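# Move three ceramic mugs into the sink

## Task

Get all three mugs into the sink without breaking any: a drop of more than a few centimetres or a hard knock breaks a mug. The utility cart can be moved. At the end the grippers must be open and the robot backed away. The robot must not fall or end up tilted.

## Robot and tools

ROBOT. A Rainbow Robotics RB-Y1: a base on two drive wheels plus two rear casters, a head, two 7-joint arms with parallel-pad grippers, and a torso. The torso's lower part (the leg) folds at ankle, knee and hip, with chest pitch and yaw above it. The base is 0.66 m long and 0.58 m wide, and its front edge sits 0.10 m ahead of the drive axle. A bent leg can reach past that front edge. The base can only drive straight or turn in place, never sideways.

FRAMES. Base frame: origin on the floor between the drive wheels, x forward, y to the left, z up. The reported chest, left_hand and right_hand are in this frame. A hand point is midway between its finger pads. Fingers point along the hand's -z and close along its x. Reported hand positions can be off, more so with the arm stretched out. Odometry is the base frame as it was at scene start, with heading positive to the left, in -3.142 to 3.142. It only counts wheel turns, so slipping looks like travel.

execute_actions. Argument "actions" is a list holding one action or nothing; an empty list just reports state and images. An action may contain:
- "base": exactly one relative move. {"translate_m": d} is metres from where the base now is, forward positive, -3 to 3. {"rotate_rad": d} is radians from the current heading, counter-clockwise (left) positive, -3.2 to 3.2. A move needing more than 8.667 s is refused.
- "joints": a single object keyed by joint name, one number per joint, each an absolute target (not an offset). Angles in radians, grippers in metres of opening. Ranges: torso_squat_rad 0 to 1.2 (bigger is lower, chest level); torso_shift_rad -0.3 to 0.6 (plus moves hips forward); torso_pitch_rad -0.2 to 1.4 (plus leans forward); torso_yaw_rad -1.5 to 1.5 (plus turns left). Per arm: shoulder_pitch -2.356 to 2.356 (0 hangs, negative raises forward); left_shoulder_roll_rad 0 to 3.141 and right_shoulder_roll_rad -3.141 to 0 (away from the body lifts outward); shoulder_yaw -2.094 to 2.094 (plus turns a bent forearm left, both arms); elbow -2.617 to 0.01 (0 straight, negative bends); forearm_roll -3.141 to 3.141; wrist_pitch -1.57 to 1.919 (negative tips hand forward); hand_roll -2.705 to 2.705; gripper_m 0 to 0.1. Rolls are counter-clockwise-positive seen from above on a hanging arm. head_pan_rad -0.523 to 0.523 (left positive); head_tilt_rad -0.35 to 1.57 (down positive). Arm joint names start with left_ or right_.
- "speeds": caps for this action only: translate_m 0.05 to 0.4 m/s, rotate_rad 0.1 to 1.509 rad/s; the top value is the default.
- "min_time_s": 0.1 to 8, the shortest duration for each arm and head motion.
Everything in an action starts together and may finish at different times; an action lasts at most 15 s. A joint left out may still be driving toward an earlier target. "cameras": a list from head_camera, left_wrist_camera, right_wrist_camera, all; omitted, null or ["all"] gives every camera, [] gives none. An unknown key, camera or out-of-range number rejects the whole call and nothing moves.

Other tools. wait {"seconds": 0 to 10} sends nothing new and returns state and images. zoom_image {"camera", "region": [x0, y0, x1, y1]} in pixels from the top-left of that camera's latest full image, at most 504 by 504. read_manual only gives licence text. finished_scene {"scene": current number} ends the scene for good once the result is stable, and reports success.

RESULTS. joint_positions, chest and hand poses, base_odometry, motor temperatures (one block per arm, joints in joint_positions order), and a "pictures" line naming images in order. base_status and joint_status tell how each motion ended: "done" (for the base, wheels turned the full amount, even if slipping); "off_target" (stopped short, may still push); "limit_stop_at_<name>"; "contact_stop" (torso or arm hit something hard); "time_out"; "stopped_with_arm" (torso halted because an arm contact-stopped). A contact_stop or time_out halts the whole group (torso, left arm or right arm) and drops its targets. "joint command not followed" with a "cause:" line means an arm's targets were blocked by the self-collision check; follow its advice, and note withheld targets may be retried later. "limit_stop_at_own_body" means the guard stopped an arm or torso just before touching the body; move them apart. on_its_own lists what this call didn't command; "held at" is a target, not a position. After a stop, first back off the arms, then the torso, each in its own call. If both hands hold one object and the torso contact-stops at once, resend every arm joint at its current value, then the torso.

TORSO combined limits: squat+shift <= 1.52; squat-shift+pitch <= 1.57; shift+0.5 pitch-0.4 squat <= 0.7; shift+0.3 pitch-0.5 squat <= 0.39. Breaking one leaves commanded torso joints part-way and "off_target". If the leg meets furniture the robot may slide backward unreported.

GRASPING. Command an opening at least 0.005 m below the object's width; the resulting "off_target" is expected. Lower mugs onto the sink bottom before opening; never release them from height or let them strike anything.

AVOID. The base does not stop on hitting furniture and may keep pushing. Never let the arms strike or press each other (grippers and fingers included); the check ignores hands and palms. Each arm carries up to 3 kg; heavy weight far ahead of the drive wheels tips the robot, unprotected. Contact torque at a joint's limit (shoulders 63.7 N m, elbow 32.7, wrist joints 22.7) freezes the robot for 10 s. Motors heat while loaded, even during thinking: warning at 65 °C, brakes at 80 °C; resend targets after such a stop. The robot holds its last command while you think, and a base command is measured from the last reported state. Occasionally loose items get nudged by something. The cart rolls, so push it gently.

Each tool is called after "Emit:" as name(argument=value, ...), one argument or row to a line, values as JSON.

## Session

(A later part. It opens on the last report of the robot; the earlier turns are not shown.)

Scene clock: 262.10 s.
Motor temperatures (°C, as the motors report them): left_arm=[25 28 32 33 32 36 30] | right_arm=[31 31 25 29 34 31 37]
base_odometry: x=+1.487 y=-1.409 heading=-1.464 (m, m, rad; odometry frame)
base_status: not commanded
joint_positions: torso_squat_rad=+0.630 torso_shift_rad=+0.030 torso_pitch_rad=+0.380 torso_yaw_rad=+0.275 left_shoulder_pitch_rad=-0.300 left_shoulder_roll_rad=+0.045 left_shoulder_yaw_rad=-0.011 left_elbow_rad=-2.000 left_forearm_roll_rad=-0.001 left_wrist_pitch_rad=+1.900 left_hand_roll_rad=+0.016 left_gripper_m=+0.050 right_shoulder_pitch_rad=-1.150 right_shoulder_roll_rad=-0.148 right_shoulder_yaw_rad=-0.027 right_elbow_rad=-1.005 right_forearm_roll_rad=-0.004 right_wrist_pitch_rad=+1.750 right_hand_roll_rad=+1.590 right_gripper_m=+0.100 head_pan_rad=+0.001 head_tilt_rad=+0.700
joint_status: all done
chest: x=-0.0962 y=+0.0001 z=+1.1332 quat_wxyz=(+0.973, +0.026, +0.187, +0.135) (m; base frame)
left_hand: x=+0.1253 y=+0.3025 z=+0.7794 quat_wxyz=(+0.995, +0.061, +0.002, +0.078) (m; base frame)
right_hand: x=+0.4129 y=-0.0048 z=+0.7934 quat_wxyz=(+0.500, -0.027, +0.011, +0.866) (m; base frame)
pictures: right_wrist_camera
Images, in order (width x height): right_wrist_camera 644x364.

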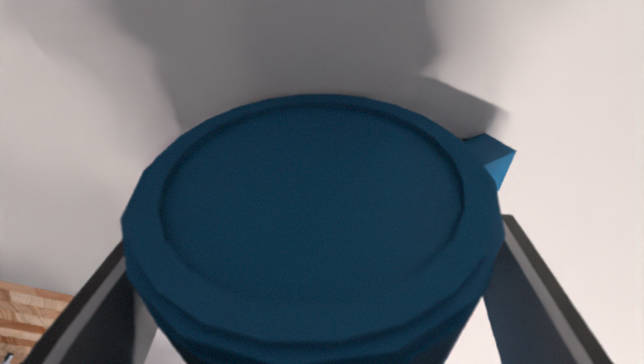

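Emit:
execute_actions(
  actions=[
    {"joints":{"right_gripper_m":0.04}},
  ],
  cameras=[],
)

Emit:
execute_actions(
  actions=[
    {"joints":{"torso_squat_rad":0.05,"torso_shift_rad":0.0,"torso_pitch_rad":0.3,"right_shoulder_pitch_rad":-1.3,"right_wrist_pitch_rad":1.9}},
  ],
  cameras=[],
)

Emit:
execute_actions(
  actions=[
    {"base":{"translate_m":-0.3}},
  ],
  cameras=[],
)

Emit:
execute_actions(
  actions=[
    {"base":{"rotate_rad":-2.66},"joints":{"head_tilt_rad":0.2,"head_pan_rad":-0.27}},
  ],
  cameras=[],
)

Emit:
execute_actions(
  actions=[
    {"base":{"translate_m":3.0}},
  ],
  cameras=[],
)

Emit:
execute_actions(
  actions=[
    {"base":{"rotate_rad":-0.35}},
  ],
  cameras=["head_camera"],
)

Scene clock: 270.63 s.
Motor temperatures (°C, as the motors report them): left_arm=[25 28 32 33 32 36 30] | right_arm=[31 31 25 29 34 31 37]
base_odometry: x=+1.487 y=-1.409 heading=-1.464 (m, m, rad; odometry frame)
base_status: not commanded
joint_positions: torso_squat_rad=+0.630 torso_shift_rad=+0.030 torso_pitch_rad=+0.380 torso_yaw_rad=+0.275 left_shoulder_pitch_rad=-0.300 left_shoulder_roll_rad=+0.045 left_shoulder_yaw_rad=-0.011 left_elbow_rad=-2.000 left_forearm_roll_rad=-0.001 left_wrist_pitch_rad=+1.900 left_hand_roll_rad=+0.016 left_gripper_m=+0.050 right_shoulder_pitch_rad=-1.150 right_shoulder_roll_rad=-0.148 right_shoulder_yaw_rad=-0.027 right_elbow_rad=-1.005 right_forearm_roll_rad=-0.004 right_wrist_pitch_rad=+1.750 right_hand_roll_rad=+1.590 right_gripper_m=+0.090 head_pan_rad=+0.001 head_tilt_rad=+0.700
joint_status: right_gripper_m off_target (ended at +0.090, target +0.040)
chest: x=-0.0962 y=+0.0001 z=+1.1332 quat_wxyz=(+0.973, +0.026, +0.187, +0.135) (m; base frame)
left_hand: x=+0.1253 y=+0.3025 z=+0.7794 quat_wxyz=(+0.995, +0.061, +0.002, +0.078) (m; base frame)
right_hand: x=+0.4129 y=-0.0048 z=+0.7934 quat_wxyz=(+0.500, -0.027, +0.011, +0.866) (m; base frame)
pictures: none
No camera images: the call's "cameras" was empty. Leave "cameras" out to get every camera's image.

Scene clock: 273.37 s.
Motor temperatures (°C, as the motors report them): left_arm=[25 28 32 33 32 36 30] | right_arm=[31 31 25 29 34 31 37]
base_odometry: x=+1.487 y=-1.409 heading=-1.464 (m, m, rad; odometry frame)
base_status: not commanded
joint_positions: torso_squat_rad=+0.050 torso_shift_rad=+0.000 torso_pitch_rad=+0.300 torso_yaw_rad=+0.275 left_shoulder_pitch_rad=-0.300 left_shoulder_roll_rad=+0.045 left_shoulder_yaw_rad=-0.011 left_elbow_rad=-2.000 left_forearm_roll_rad=-0.001 left_wrist_pitch_rad=+1.900 left_hand_roll_rad=+0.016 left_gripper_m=+0.050 right_shoulder_pitch_rad=-1.299 right_shoulder_roll_rad=-0.148 right_shoulder_yaw_rad=-0.027 right_elbow_rad=-1.005 right_forearm_roll_rad=-0.004 right_wrist_pitch_rad=+1.900 right_hand_roll_rad=+1.590 right_gripper_m=+0.090 head_pan_rad=+0.001 head_tilt_rad=+0.700
joint_status: all done
chest: x=-0.1364 y=+0.0001 z=+1.2752 quat_wxyz=(+0.979, +0.020, +0.148, +0.136) (m; base frame)
left_hand: x=+0.1126 y=+0.3025 z=+0.9401 quat_wxyz=(+0.994, +0.058, -0.038, +0.081) (m; base frame)
right_hand: x=+0.4037 y=+0.0119 z=+1.0473 quat_wxyz=(+0.490, -0.069, -0.002, +0.869) (m; base frame)
pictures: none
No camera images: the call's "cameras" was empty. Leave "cameras" out to get every camera's image.

Scene clock: 275.80 s.
Motor temperatures (°C, as the motors report them): left_arm=[25 28 32 33 32 36 30] | right_arm=[31 31 25 29 34 31 37]
base_odometry: x=+1.455 y=-1.111 heading=-1.465 (m, m, rad; odometry frame)
base_status: done
joint_positions: torso_squat_rad=+0.050 torso_shift_rad=+0.000 torso_pitch_rad=+0.300 torso_yaw_rad=+0.275 left_shoulder_pitch_rad=-0.300 left_shoulder_roll_rad=+0.045 left_shoulder_yaw_rad=-0.011 left_elbow_rad=-2.000 left_forearm_roll_rad=-0.001 left_wrist_pitch_rad=+1.900 left_hand_roll_rad=+0.016 left_gripper_m=+0.050 right_shoulder_pitch_rad=-1.299 right_shoulder_roll_rad=-0.148 right_shoulder_yaw_rad=-0.027 right_elbow_rad=-1.005 right_forearm_roll_rad=-0.004 right_wrist_pitch_rad=+1.900 right_hand_roll_rad=+1.590 right_gripper_m=+0.090 head_pan_rad=+0.001 head_tilt_rad=+0.700
joint_status: not commanded
chest: x=-0.1365 y=+0.0001 z=+1.2752 quat_wxyz=(+0.979, +0.020, +0.148, +0.136) (m; base frame)
left_hand: x=+0.1126 y=+0.3025 z=+0.9401 quat_wxyz=(+0.994, +0.058, -0.038, +0.081) (m; base frame)
right_hand: x=+0.4037 y=+0.0119 z=+1.0473 quat_wxyz=(+0.490, -0.069, -0.002, +0.869) (m; base frame)
pictures: none
No camera images: the call's "cameras" was empty. Leave "cameras" out to get every camera's image.

Scene clock: 280.73 s.
Motor temperatures (°C, as the motors report them): left_arm=[25 28 32 33 32 36 30] | right_arm=[31 31 25 29 34 31 37]
base_odometry: x=+1.455 y=-1.110 heading=+2.159 (m, m, rad; odometry frame)
base_status: done
joint_positions: torso_squat_rad=+0.050 torso_shift_rad=+0.000 torso_pitch_rad=+0.300 torso_yaw_rad=+0.275 left_shoulder_pitch_rad=-0.300 left_shoulder_roll_rad=+0.045 left_shoulder_yaw_rad=-0.011 left_elbow_rad=-2.000 left_forearm_roll_rad=-0.001 left_wrist_pitch_rad=+1.900 left_hand_roll_rad=+0.016 left_gripper_m=+0.050 right_shoulder_pitch_rad=-1.299 right_shoulder_roll_rad=-0.148 right_shoulder_yaw_rad=-0.027 right_elbow_rad=-1.005 right_forearm_roll_rad=-0.004 right_wrist_pitch_rad=+1.900 right_hand_roll_rad=+1.590 right_gripper_m=+0.090 head_pan_rad=-0.270 head_tilt_rad=+0.200
joint_status: all done
chest: x=-0.1365 y=+0.0001 z=+1.2752 quat_wxyz=(+0.979, +0.020, +0.148, +0.136) (m; base frame)
left_hand: x=+0.1126 y=+0.3025 z=+0.9401 quat_wxyz=(+0.994, +0.058, -0.038, +0.081) (m; base frame)
right_hand: x=+0.4037 y=+0.0119 z=+1.0474 quat_wxyz=(+0.490, -0.069, -0.002, +0.869) (m; base frame)
pictures: none
No camera images: the call's "cameras" was empty. Leave "cameras" out to get every camera's image.

Scene clock: 289.80 s.
Motor temperatures (°C, as the motors report them): left_arm=[25 28 32 33 32 36 30] | right_arm=[31 31 25 29 34 31 37]
base_odometry: x=-0.208 y=+1.387 heading=+2.158 (m, m, rad; odometry frame)
base_status: done
joint_positions: torso_squat_rad=+0.050 torso_shift_rad=+0.000 torso_pitch_rad=+0.300 torso_yaw_rad=+0.275 left_shoulder_pitch_rad=-0.300 left_shoulder_roll_rad=+0.045 left_shoulder_yaw_rad=-0.011 left_elbow_rad=-2.000 left_forearm_roll_rad=-0.001 left_wrist_pitch_rad=+1.900 left_hand_roll_rad=+0.016 left_gripper_m=+0.050 right_shoulder_pitch_rad=-1.299 right_shoulder_roll_rad=-0.148 right_shoulder_yaw_rad=-0.027 right_elbow_rad=-1.005 right_forearm_roll_rad=-0.004 right_wrist_pitch_rad=+1.900 right_hand_roll_rad=+1.590 right_gripper_m=+0.090 head_pan_rad=-0.270 head_tilt_rad=+0.200
joint_status: not commanded
chest: x=-0.1364 y=+0.0001 z=+1.2752 quat_wxyz=(+0.979, +0.020, +0.148, +0.136) (m; base frame)
left_hand: x=+0.1127 y=+0.3025 z=+0.9401 quat_wxyz=(+0.994, +0.058, -0.038, +0.081) (m; base frame)
right_hand: x=+0.4037 y=+0.0119 z=+1.0473 quat_wxyz=(+0.490, -0.069, -0.002, +0.869) (m; base frame)
pictures: none
No camera images: the call's "cameras" was empty. Leave "cameras" out to get every camera's image.

Scene clock: 291.77 s.
Motor temperatures (°C, as the motors report them): left_arm=[25 28 32 33 32 36 30] | right_arm=[31 31 25 29 34 31 37]
base_odometry: x=-0.208 y=+1.386 heading=+1.809 (m, m, rad; odometry frame)
base_status: done
joint_positions: torso_squat_rad=+0.050 torso_shift_rad=+0.000 torso_pitch_rad=+0.300 torso_yaw_rad=+0.275 left_shoulder_pitch_rad=-0.300 left_shoulder_roll_rad=+0.045 left_shoulder_yaw_rad=-0.011 left_elbow_rad=-2.000 left_forearm_roll_rad=-0.001 left_wrist_pitch_rad=+1.900 left_hand_roll_rad=+0.016 left_gripper_m=+0.050 right_shoulder_pitch_rad=-1.299 right_shoulder_roll_rad=-0.148 right_shoulder_yaw_rad=-0.027 right_elbow_rad=-1.005 right_forearm_roll_rad=-0.004 right_wrist_pitch_rad=+1.900 right_hand_roll_rad=+1.590 right_gripper_m=+0.090 head_pan_rad=-0.270 head_tilt_rad=+0.200
joint_status: not commanded
chest: x=-0.1364 y=+0.0001 z=+1.2752 quat_wxyz=(+0.979, +0.020, +0.148, +0.136) (m; base frame)
left_hand: x=+0.1127 y=+0.3025 z=+0.9401 quat_wxyz=(+0.994, +0.058, -0.038, +0.081) (m; base frame)
right_hand: x=+0.4037 y=+0.0119 z=+1.0473 quat_wxyz=(+0.490, -0.069, -0.002, +0.869) (m; base frame)
pictures: head_camera
Images, in order (width x height): head_camera 896x504.

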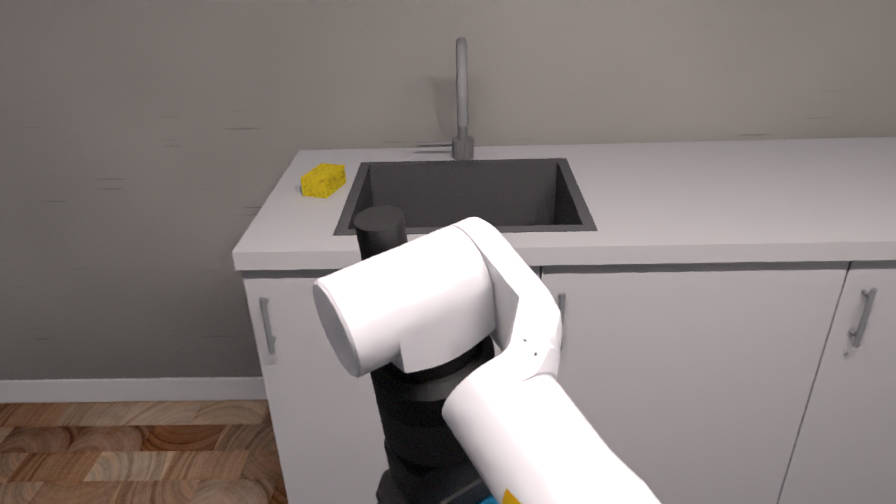

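Emit:
execute_actions(
  actions=[
    {"base":{"translate_m":0.85},"joints":{"torso_yaw_rad":0.55,"head_pan_rad":-0.5,"head_tilt_rad":0.6,"torso_shift_rad":0.15}},
  ],
  cameras=["head_camera","right_wrist_camera"],
)

Scene clock: 299.63 s.
Motor temperatures (°C, as the motors report them): left_arm=[25 28 32 33 32 36 30] | right_arm=[31 31 25 29 34 31 37]
base_odometry: x=-0.408 y=+2.213 heading=+1.808 (m, m, rad; odometry frame)
base_status: done
joint_positions: torso_squat_rad=+0.050 torso_shift_rad=+0.150 torso_pitch_rad=+0.300 torso_yaw_rad=+0.550 left_shoulder_pitch_rad=-0.300 left_shoulder_roll_rad=+0.045 left_shoulder_yaw_rad=-0.011 left_elbow_rad=-2.000 left_forearm_roll_rad=-0.001 left_wrist_pitch_rad=+1.900 left_hand_roll_rad=+0.016 left_gripper_m=+0.050 right_shoulder_pitch_rad=-1.299 right_shoulder_roll_rad=-0.148 right_shoulder_yaw_rad=-0.027 right_elbow_rad=-1.005 right_forearm_roll_rad=-0.004 right_wrist_pitch_rad=+1.900 right_hand_roll_rad=+1.590 right_gripper_m=+0.090 head_pan_rad=-0.500 head_tilt_rad=+0.600
joint_status: all done
chest: x=-0.0319 y=+0.0001 z=+1.2673 quat_wxyz=(+0.952, +0.041, +0.144, +0.268) (m; base frame)
left_hand: x=+0.1266 y=+0.3827 z=+0.9603 quat_wxyz=(+0.972, +0.103, -0.033, +0.208) (m; base frame)
right_hand: x=+0.4842 y=+0.1699 z=+1.0468 quat_wxyz=(+0.374, -0.048, -0.046, +0.925) (m; base frame)
pictures: head_camera, right_wrist_camera
Images, in order (width x height): head_camera 896x504, right_wrist_camera 644x364.

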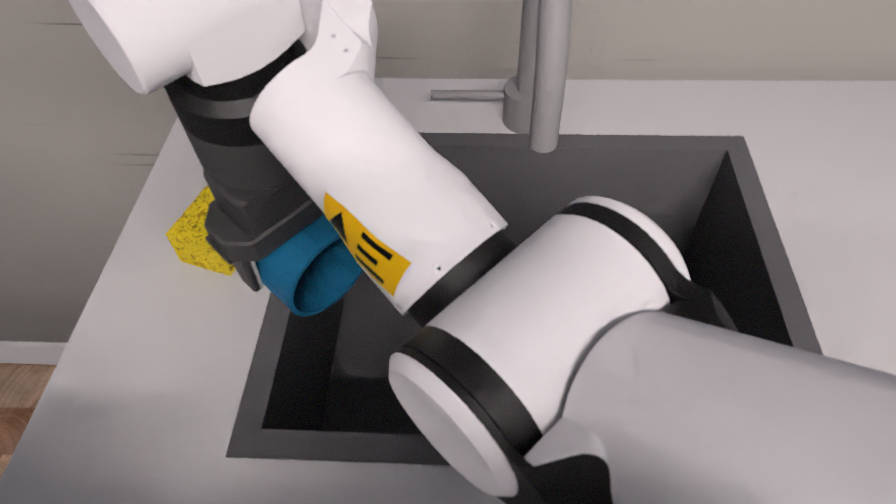

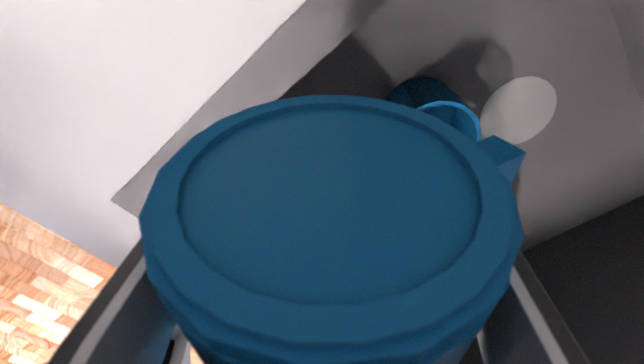

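Emit:
execute_actions(
  actions=[
    {"joints":{"torso_yaw_rad":0.33,"head_pan_rad":-0.33,"right_elbow_rad":-0.7,"right_wrist_pitch_rad":1.65,"left_shoulder_pitch_rad":0.1,"torso_squat_rad":0.4}},
  ],
  cameras=["head_camera","right_wrist_camera"],
)

Scene clock: 306.57 s.
Motor temperatures (°C, as the motors report them): left_arm=[25 28 32 33 32 36 30] | right_arm=[31 31 25 29 34 31 37]
base_odometry: x=-0.408 y=+2.213 heading=+1.808 (m, m, rad; odometry frame)
base_status: not commanded
joint_positions: torso_squat_rad=+0.400 torso_shift_rad=+0.150 torso_pitch_rad=+0.300 torso_yaw_rad=+0.330 left_shoulder_pitch_rad=+0.100 left_shoulder_roll_rad=+0.045 left_shoulder_yaw_rad=-0.011 left_elbow_rad=-2.000 left_forearm_roll_rad=-0.001 left_wrist_pitch_rad=+1.900 left_hand_roll_rad=+0.016 left_gripper_m=+0.050 right_shoulder_pitch_rad=-1.299 right_shoulder_roll_rad=-0.148 right_shoulder_yaw_rad=-0.027 right_elbow_rad=-0.700 right_forearm_roll_rad=-0.004 right_wrist_pitch_rad=+1.650 right_hand_roll_rad=+1.590 right_gripper_m=+0.090 head_pan_rad=-0.330 head_tilt_rad=+0.600
joint_status: all done
chest: x=-0.0401 y=+0.0001 z=+1.2136 quat_wxyz=(+0.975, +0.025, +0.147, +0.162) (m; base frame)
left_hand: x=+0.0064 y=+0.3159 z=+0.8088 quat_wxyz=(+0.972, +0.050, +0.148, +0.176) (m; base frame)
right_hand: x=+0.5015 y=+0.0360 z=+0.9083 quat_wxyz=(+0.469, -0.052, +0.013, +0.881) (m; base frame)
pictures: head_camera, right_wrist_camera
Images, in order (width x height): head_camera 896x504, right_wrist_camera 644x364.

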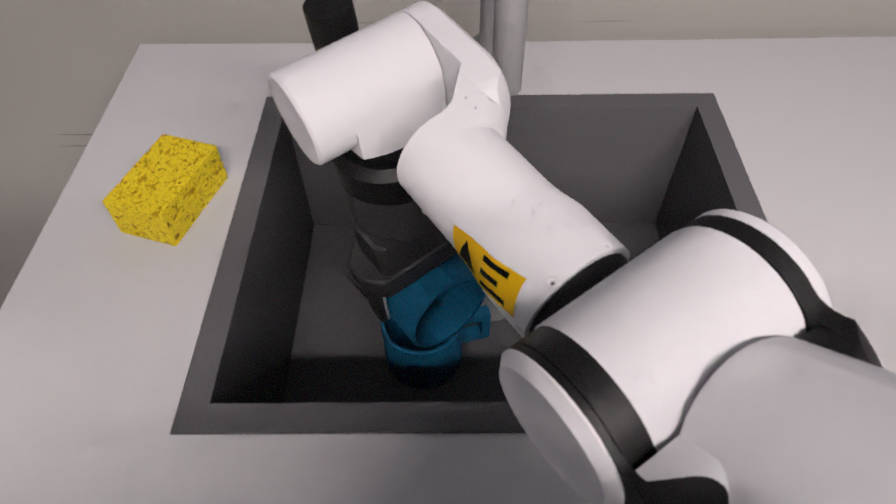

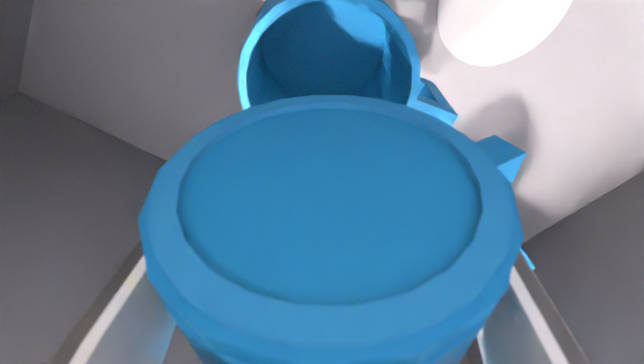

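Emit:
execute_actions(
  actions=[
    {"joints":{"torso_shift_rad":0.33,"torso_yaw_rad":0.4}},
  ],
  cameras=["head_camera","right_wrist_camera"],
)

Scene clock: 373.63 s.
Motor temperatures (°C, as the motors report them): left_arm=[24 28 32 33 32 36 30] | right_arm=[32 31 25 29 34 31 37]
base_odometry: x=-0.408 y=+2.213 heading=+1.808 (m, m, rad; odometry frame)
base_status: not commanded
joint_positions: torso_squat_rad=+0.400 torso_shift_rad=+0.330 torso_pitch_rad=+0.300 torso_yaw_rad=+0.400 left_shoulder_pitch_rad=+0.100 left_shoulder_roll_rad=+0.045 left_shoulder_yaw_rad=-0.011 left_elbow_rad=-2.000 left_forearm_roll_rad=-0.001 left_wrist_pitch_rad=+1.900 left_hand_roll_rad=+0.016 left_gripper_m=+0.050 right_shoulder_pitch_rad=-1.299 right_shoulder_roll_rad=-0.148 right_shoulder_yaw_rad=-0.027 right_elbow_rad=-0.700 right_forearm_roll_rad=-0.004 right_wrist_pitch_rad=+1.650 right_hand_roll_rad=+1.590 right_gripper_m=+0.090 head_pan_rad=-0.330 head_tilt_rad=+0.600
joint_status: all done
chest: x=+0.0726 y=+0.0001 z=+1.1860 quat_wxyz=(+0.969, +0.030, +0.147, +0.196) (m; base frame)
left_hand: x=+0.0975 y=+0.3266 z=+0.7878 quat_wxyz=(+0.965, +0.055, +0.148, +0.210) (m; base frame)
right_hand: x=+0.6103 y=+0.0783 z=+0.8817 quat_wxyz=(+0.440, -0.047, +0.002, +0.897) (m; base frame)
pictures: head_camera, right_wrist_camera
Images, in order (width x height): head_camera 896x504, right_wrist_camera 644x364.

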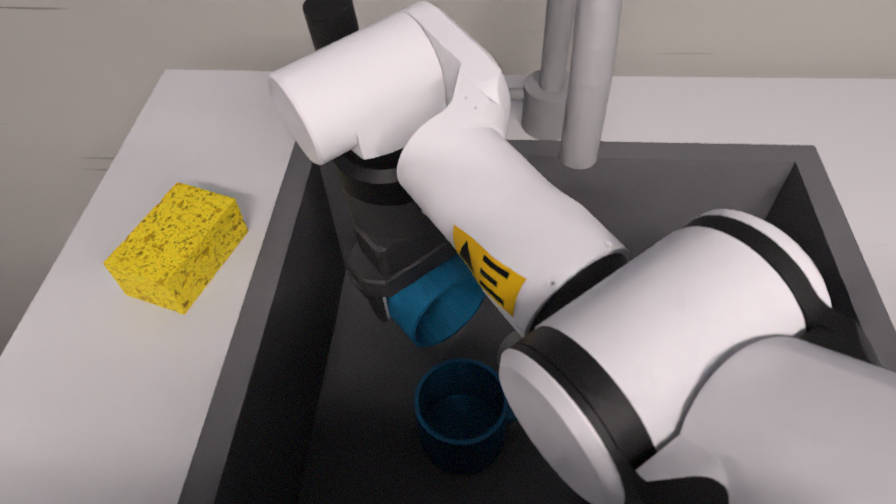

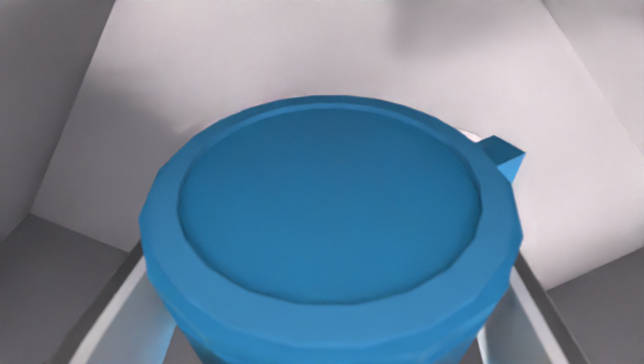

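Emit:
execute_actions(
  actions=[
    {"joints":{"torso_squat_rad":0.6}},
  ],
  cameras=[],
)

Emit:
execute_actions(
  actions=[
    {"joints":{"right_gripper_m":0.1}},
  ],
  cameras=[],
)

Emit:
execute_actions(
  actions=[
    {"joints":{"torso_squat_rad":0.1,"torso_shift_rad":0.0,"torso_yaw_rad":0.0,"head_pan_rad":0}},
  ],
  cameras=[],
)

Emit:
execute_actions(
  actions=[
    {"base":{"translate_m":-0.4}},
  ],
  cameras=["head_camera"],
)

Scene clock: 379.83 s.
Motor temperatures (°C, as the motors report them): left_arm=[24 28 32 33 32 36 30] | right_arm=[32 31 25 29 34 31 37]
base_odometry: x=-0.408 y=+2.213 heading=+1.808 (m, m, rad; odometry frame)
base_status: not commanded
joint_positions: torso_squat_rad=+0.600 torso_shift_rad=+0.330 torso_pitch_rad=+0.300 torso_yaw_rad=+0.400 left_shoulder_pitch_rad=+0.100 left_shoulder_roll_rad=+0.045 left_shoulder_yaw_rad=-0.011 left_elbow_rad=-2.000 left_forearm_roll_rad=-0.001 left_wrist_pitch_rad=+1.900 left_hand_roll_rad=+0.016 left_gripper_m=+0.050 right_shoulder_pitch_rad=-1.299 right_shoulder_roll_rad=-0.148 right_shoulder_yaw_rad=-0.027 right_elbow_rad=-0.700 right_forearm_roll_rad=-0.004 right_wrist_pitch_rad=+1.650 right_hand_roll_rad=+1.590 right_gripper_m=+0.090 head_pan_rad=-0.330 head_tilt_rad=+0.600
joint_status: all done
chest: x=+0.0507 y=+0.0001 z=+1.1227 quat_wxyz=(+0.969, +0.030, +0.147, +0.196) (m; base frame)
left_hand: x=+0.0758 y=+0.3266 z=+0.7245 quat_wxyz=(+0.965, +0.055, +0.148, +0.210) (m; base frame)
right_hand: x=+0.5885 y=+0.0783 z=+0.8186 quat_wxyz=(+0.440, -0.047, +0.002, +0.897) (m; base frame)
pictures: none
No camera images: the call's "cameras" was empty. Leave "cameras" out to get every camera's image.

Scene clock: 380.93 s.
Motor temperatures (°C, as the motors report them): left_arm=[24 28 32 33 32 36 30] | right_arm=[32 31 25 29 34 31 37]
base_odometry: x=-0.408 y=+2.213 heading=+1.808 (m, m, rad; odometry frame)
base_status: not commanded
joint_positions: torso_squat_rad=+0.600 torso_shift_rad=+0.330 torso_pitch_rad=+0.300 torso_yaw_rad=+0.400 left_shoulder_pitch_rad=+0.100 left_shoulder_roll_rad=+0.045 left_shoulder_yaw_rad=-0.011 left_elbow_rad=-2.000 left_forearm_roll_rad=-0.001 left_wrist_pitch_rad=+1.900 left_hand_roll_rad=+0.016 left_gripper_m=+0.050 right_shoulder_pitch_rad=-1.299 right_shoulder_roll_rad=-0.148 right_shoulder_yaw_rad=-0.027 right_elbow_rad=-0.700 right_forearm_roll_rad=-0.004 right_wrist_pitch_rad=+1.650 right_hand_roll_rad=+1.590 right_gripper_m=+0.100 head_pan_rad=-0.330 head_tilt_rad=+0.600
joint_status: all done
chest: x=+0.0507 y=+0.0001 z=+1.1227 quat_wxyz=(+0.969, +0.030, +0.147, +0.196) (m; base frame)
left_hand: x=+0.0758 y=+0.3266 z=+0.7245 quat_wxyz=(+0.965, +0.055, +0.148, +0.210) (m; base frame)
right_hand: x=+0.5885 y=+0.0783 z=+0.8186 quat_wxyz=(+0.440, -0.047, +0.002, +0.897) (m; base frame)
pictures: none
No camera images: the call's "cameras" was empty. Leave "cameras" out to get every camera's image.

Scene clock: 382.77 s.
Motor temperatures (°C, as the motors report them): left_arm=[24 28 32 33 32 36 30] | right_arm=[32 31 25 29 34 31 37]
base_odometry: x=-0.408 y=+2.213 heading=+1.809 (m, m, rad; odometry frame)
base_status: not commanded
joint_positions: torso_squat_rad=+0.407 torso_shift_rad=+0.200 torso_pitch_rad=+0.299 torso_yaw_rad=+0.250 left_shoulder_pitch_rad=+0.100 left_shoulder_roll_rad=+0.045 left_shoulder_yaw_rad=-0.011 left_elbow_rad=-2.000 left_forearm_roll_rad=-0.001 left_wrist_pitch_rad=+1.900 left_hand_roll_rad=+0.016 left_gripper_m=+0.050 right_shoulder_pitch_rad=-1.300 right_shoulder_roll_rad=-0.144 right_shoulder_yaw_rad=-0.025 right_elbow_rad=-0.700 right_forearm_roll_rad=-0.004 right_wrist_pitch_rad=+1.650 right_hand_roll_rad=+1.590 right_gripper_m=+0.100 head_pan_rad=+0.000 head_tilt_rad=+0.600
joint_status: torso_squat_rad contact_stop (moved -0.193 of -0.500); torso_shift_rad contact_stop (moved -0.130 of -0.330); torso_yaw_rad contact_stop (moved -0.150 of -0.400); the others done
on_its_own: torso_squat_rad is held at +0.407, not at your +0.100, since a contact_stop; torso_shift_rad is held at +0.201, not at your +0.000, since a contact_stop; torso_yaw_rad is held at +0.250, not at your +0.000, since a contact_stop
chest: x=-0.0089 y=+0.0005 z=+1.2061 quat_wxyz=(+0.981, +0.018, +0.148, +0.123) (m; base frame)
left_hand: x=+0.0616 y=+0.3020 z=+0.7939 quat_wxyz=(+0.979, +0.044, +0.148, +0.137) (m; base frame)
right_hand: x=+0.5329 y=-0.0092 z=+0.9015 quat_wxyz=(+0.500, -0.057, +0.025, +0.864) (m; base frame)
pictures: none
No camera images: the call's "cameras" was empty. Leave "cameras" out to get every camera's image.

not run: a stop came earlier in this reply.

Probably the faucet. Back off yaw, then retract.

Emit:
execute_actions(
  actions=[
    {"joints":{"torso_yaw_rad":0.4,"torso_shift_rad":0.0,"torso_squat_rad":0.15}},
  ],
  cameras=[],
)

Emit:
execute_actions(
  actions=[
    {"base":{"translate_m":-0.4},"joints":{"head_pan_rad":-0.4}},
  ],
  cameras=["head_camera"],
)

Scene clock: 387.43 s.
Motor temperatures (°C, as the motors report them): left_arm=[24 28 32 33 32 36 30] | right_arm=[32 31 25 29 34 31 37]
base_odometry: x=-0.408 y=+2.213 heading=+1.809 (m, m, rad; odometry frame)
base_status: not commanded
joint_positions: torso_squat_rad=+0.150 torso_shift_rad=+0.000 torso_pitch_rad=+0.300 torso_yaw_rad=+0.400 left_shoulder_pitch_rad=+0.100 left_shoulder_roll_rad=+0.045 left_shoulder_yaw_rad=-0.011 left_elbow_rad=-2.000 left_forearm_roll_rad=-0.001 left_wrist_pitch_rad=+1.900 left_hand_roll_rad=+0.016 left_gripper_m=+0.050 right_shoulder_pitch_rad=-1.300 right_shoulder_roll_rad=-0.148 right_shoulder_yaw_rad=-0.026 right_elbow_rad=-0.700 right_forearm_roll_rad=-0.004 right_wrist_pitch_rad=+1.650 right_hand_roll_rad=+1.590 right_gripper_m=+0.100 head_pan_rad=+0.000 head_tilt_rad=+0.600
joint_status: all done
chest: x=-0.1367 y=+0.0001 z=+1.2683 quat_wxyz=(+0.969, +0.030, +0.146, +0.196) (m; base frame)
left_hand: x=-0.1114 y=+0.3266 z=+0.8702 quat_wxyz=(+0.965, +0.055, +0.148, +0.210) (m; base frame)
right_hand: x=+0.4013 y=+0.0787 z=+0.9649 quat_wxyz=(+0.440, -0.048, +0.002, +0.897) (m; base frame)
pictures: none
No camera images: the call's "cameras" was empty. Leave "cameras" out to get every camera's image.

Scene clock: 390.13 s.
Motor temperatures (°C, as the motors report them): left_arm=[24 28 32 33 32 36 30] | right_arm=[32 31 25 29 34 31 37]
base_odometry: x=-0.314 y=+1.824 heading=+1.810 (m, m, rad; odometry frame)
base_status: done
joint_positions: torso_squat_rad=+0.150 torso_shift_rad=+0.000 torso_pitch_rad=+0.299 torso_yaw_rad=+0.400 left_shoulder_pitch_rad=+0.100 left_shoulder_roll_rad=+0.045 left_shoulder_yaw_rad=-0.011 left_elbow_rad=-2.000 left_forearm_roll_rad=-0.001 left_wrist_pitch_rad=+1.900 left_hand_roll_rad=+0.016 left_gripper_m=+0.050 right_shoulder_pitch_rad=-1.300 right_shoulder_roll_rad=-0.148 right_shoulder_yaw_rad=-0.026 right_elbow_rad=-0.700 right_forearm_roll_rad=-0.004 right_wrist_pitch_rad=+1.650 right_hand_roll_rad=+1.590 right_gripper_m=+0.100 head_pan_rad=-0.400 head_tilt_rad=+0.600
joint_status: all done
chest: x=-0.1367 y=+0.0001 z=+1.2683 quat_wxyz=(+0.969, +0.030, +0.146, +0.196) (m; base frame)
left_hand: x=-0.1114 y=+0.3266 z=+0.8702 quat_wxyz=(+0.965, +0.055, +0.148, +0.210) (m; base frame)
right_hand: x=+0.4014 y=+0.0786 z=+0.9648 quat_wxyz=(+0.440, -0.048, +0.002, +0.897) (m; base frame)
pictures: head_camera
Images, in order (width x height): head_camera 896x504.

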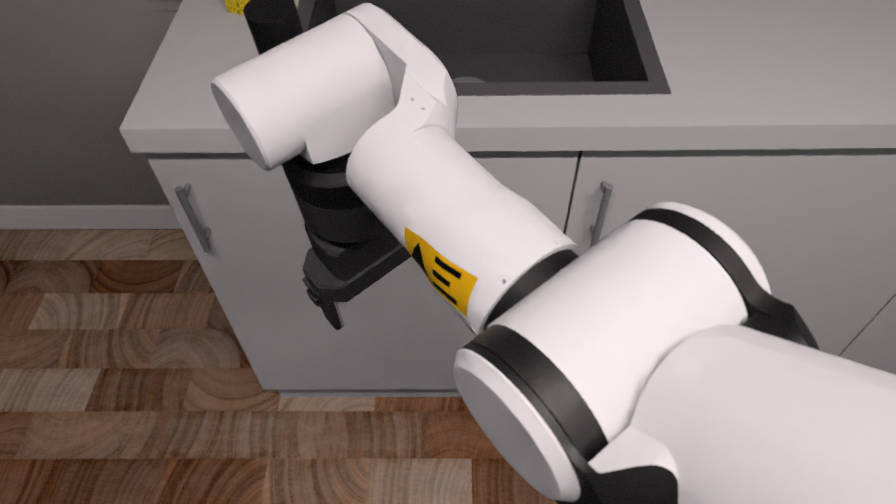

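Emit:
finished_scene(
  scene=1,
)

The scene is finished: the task was done.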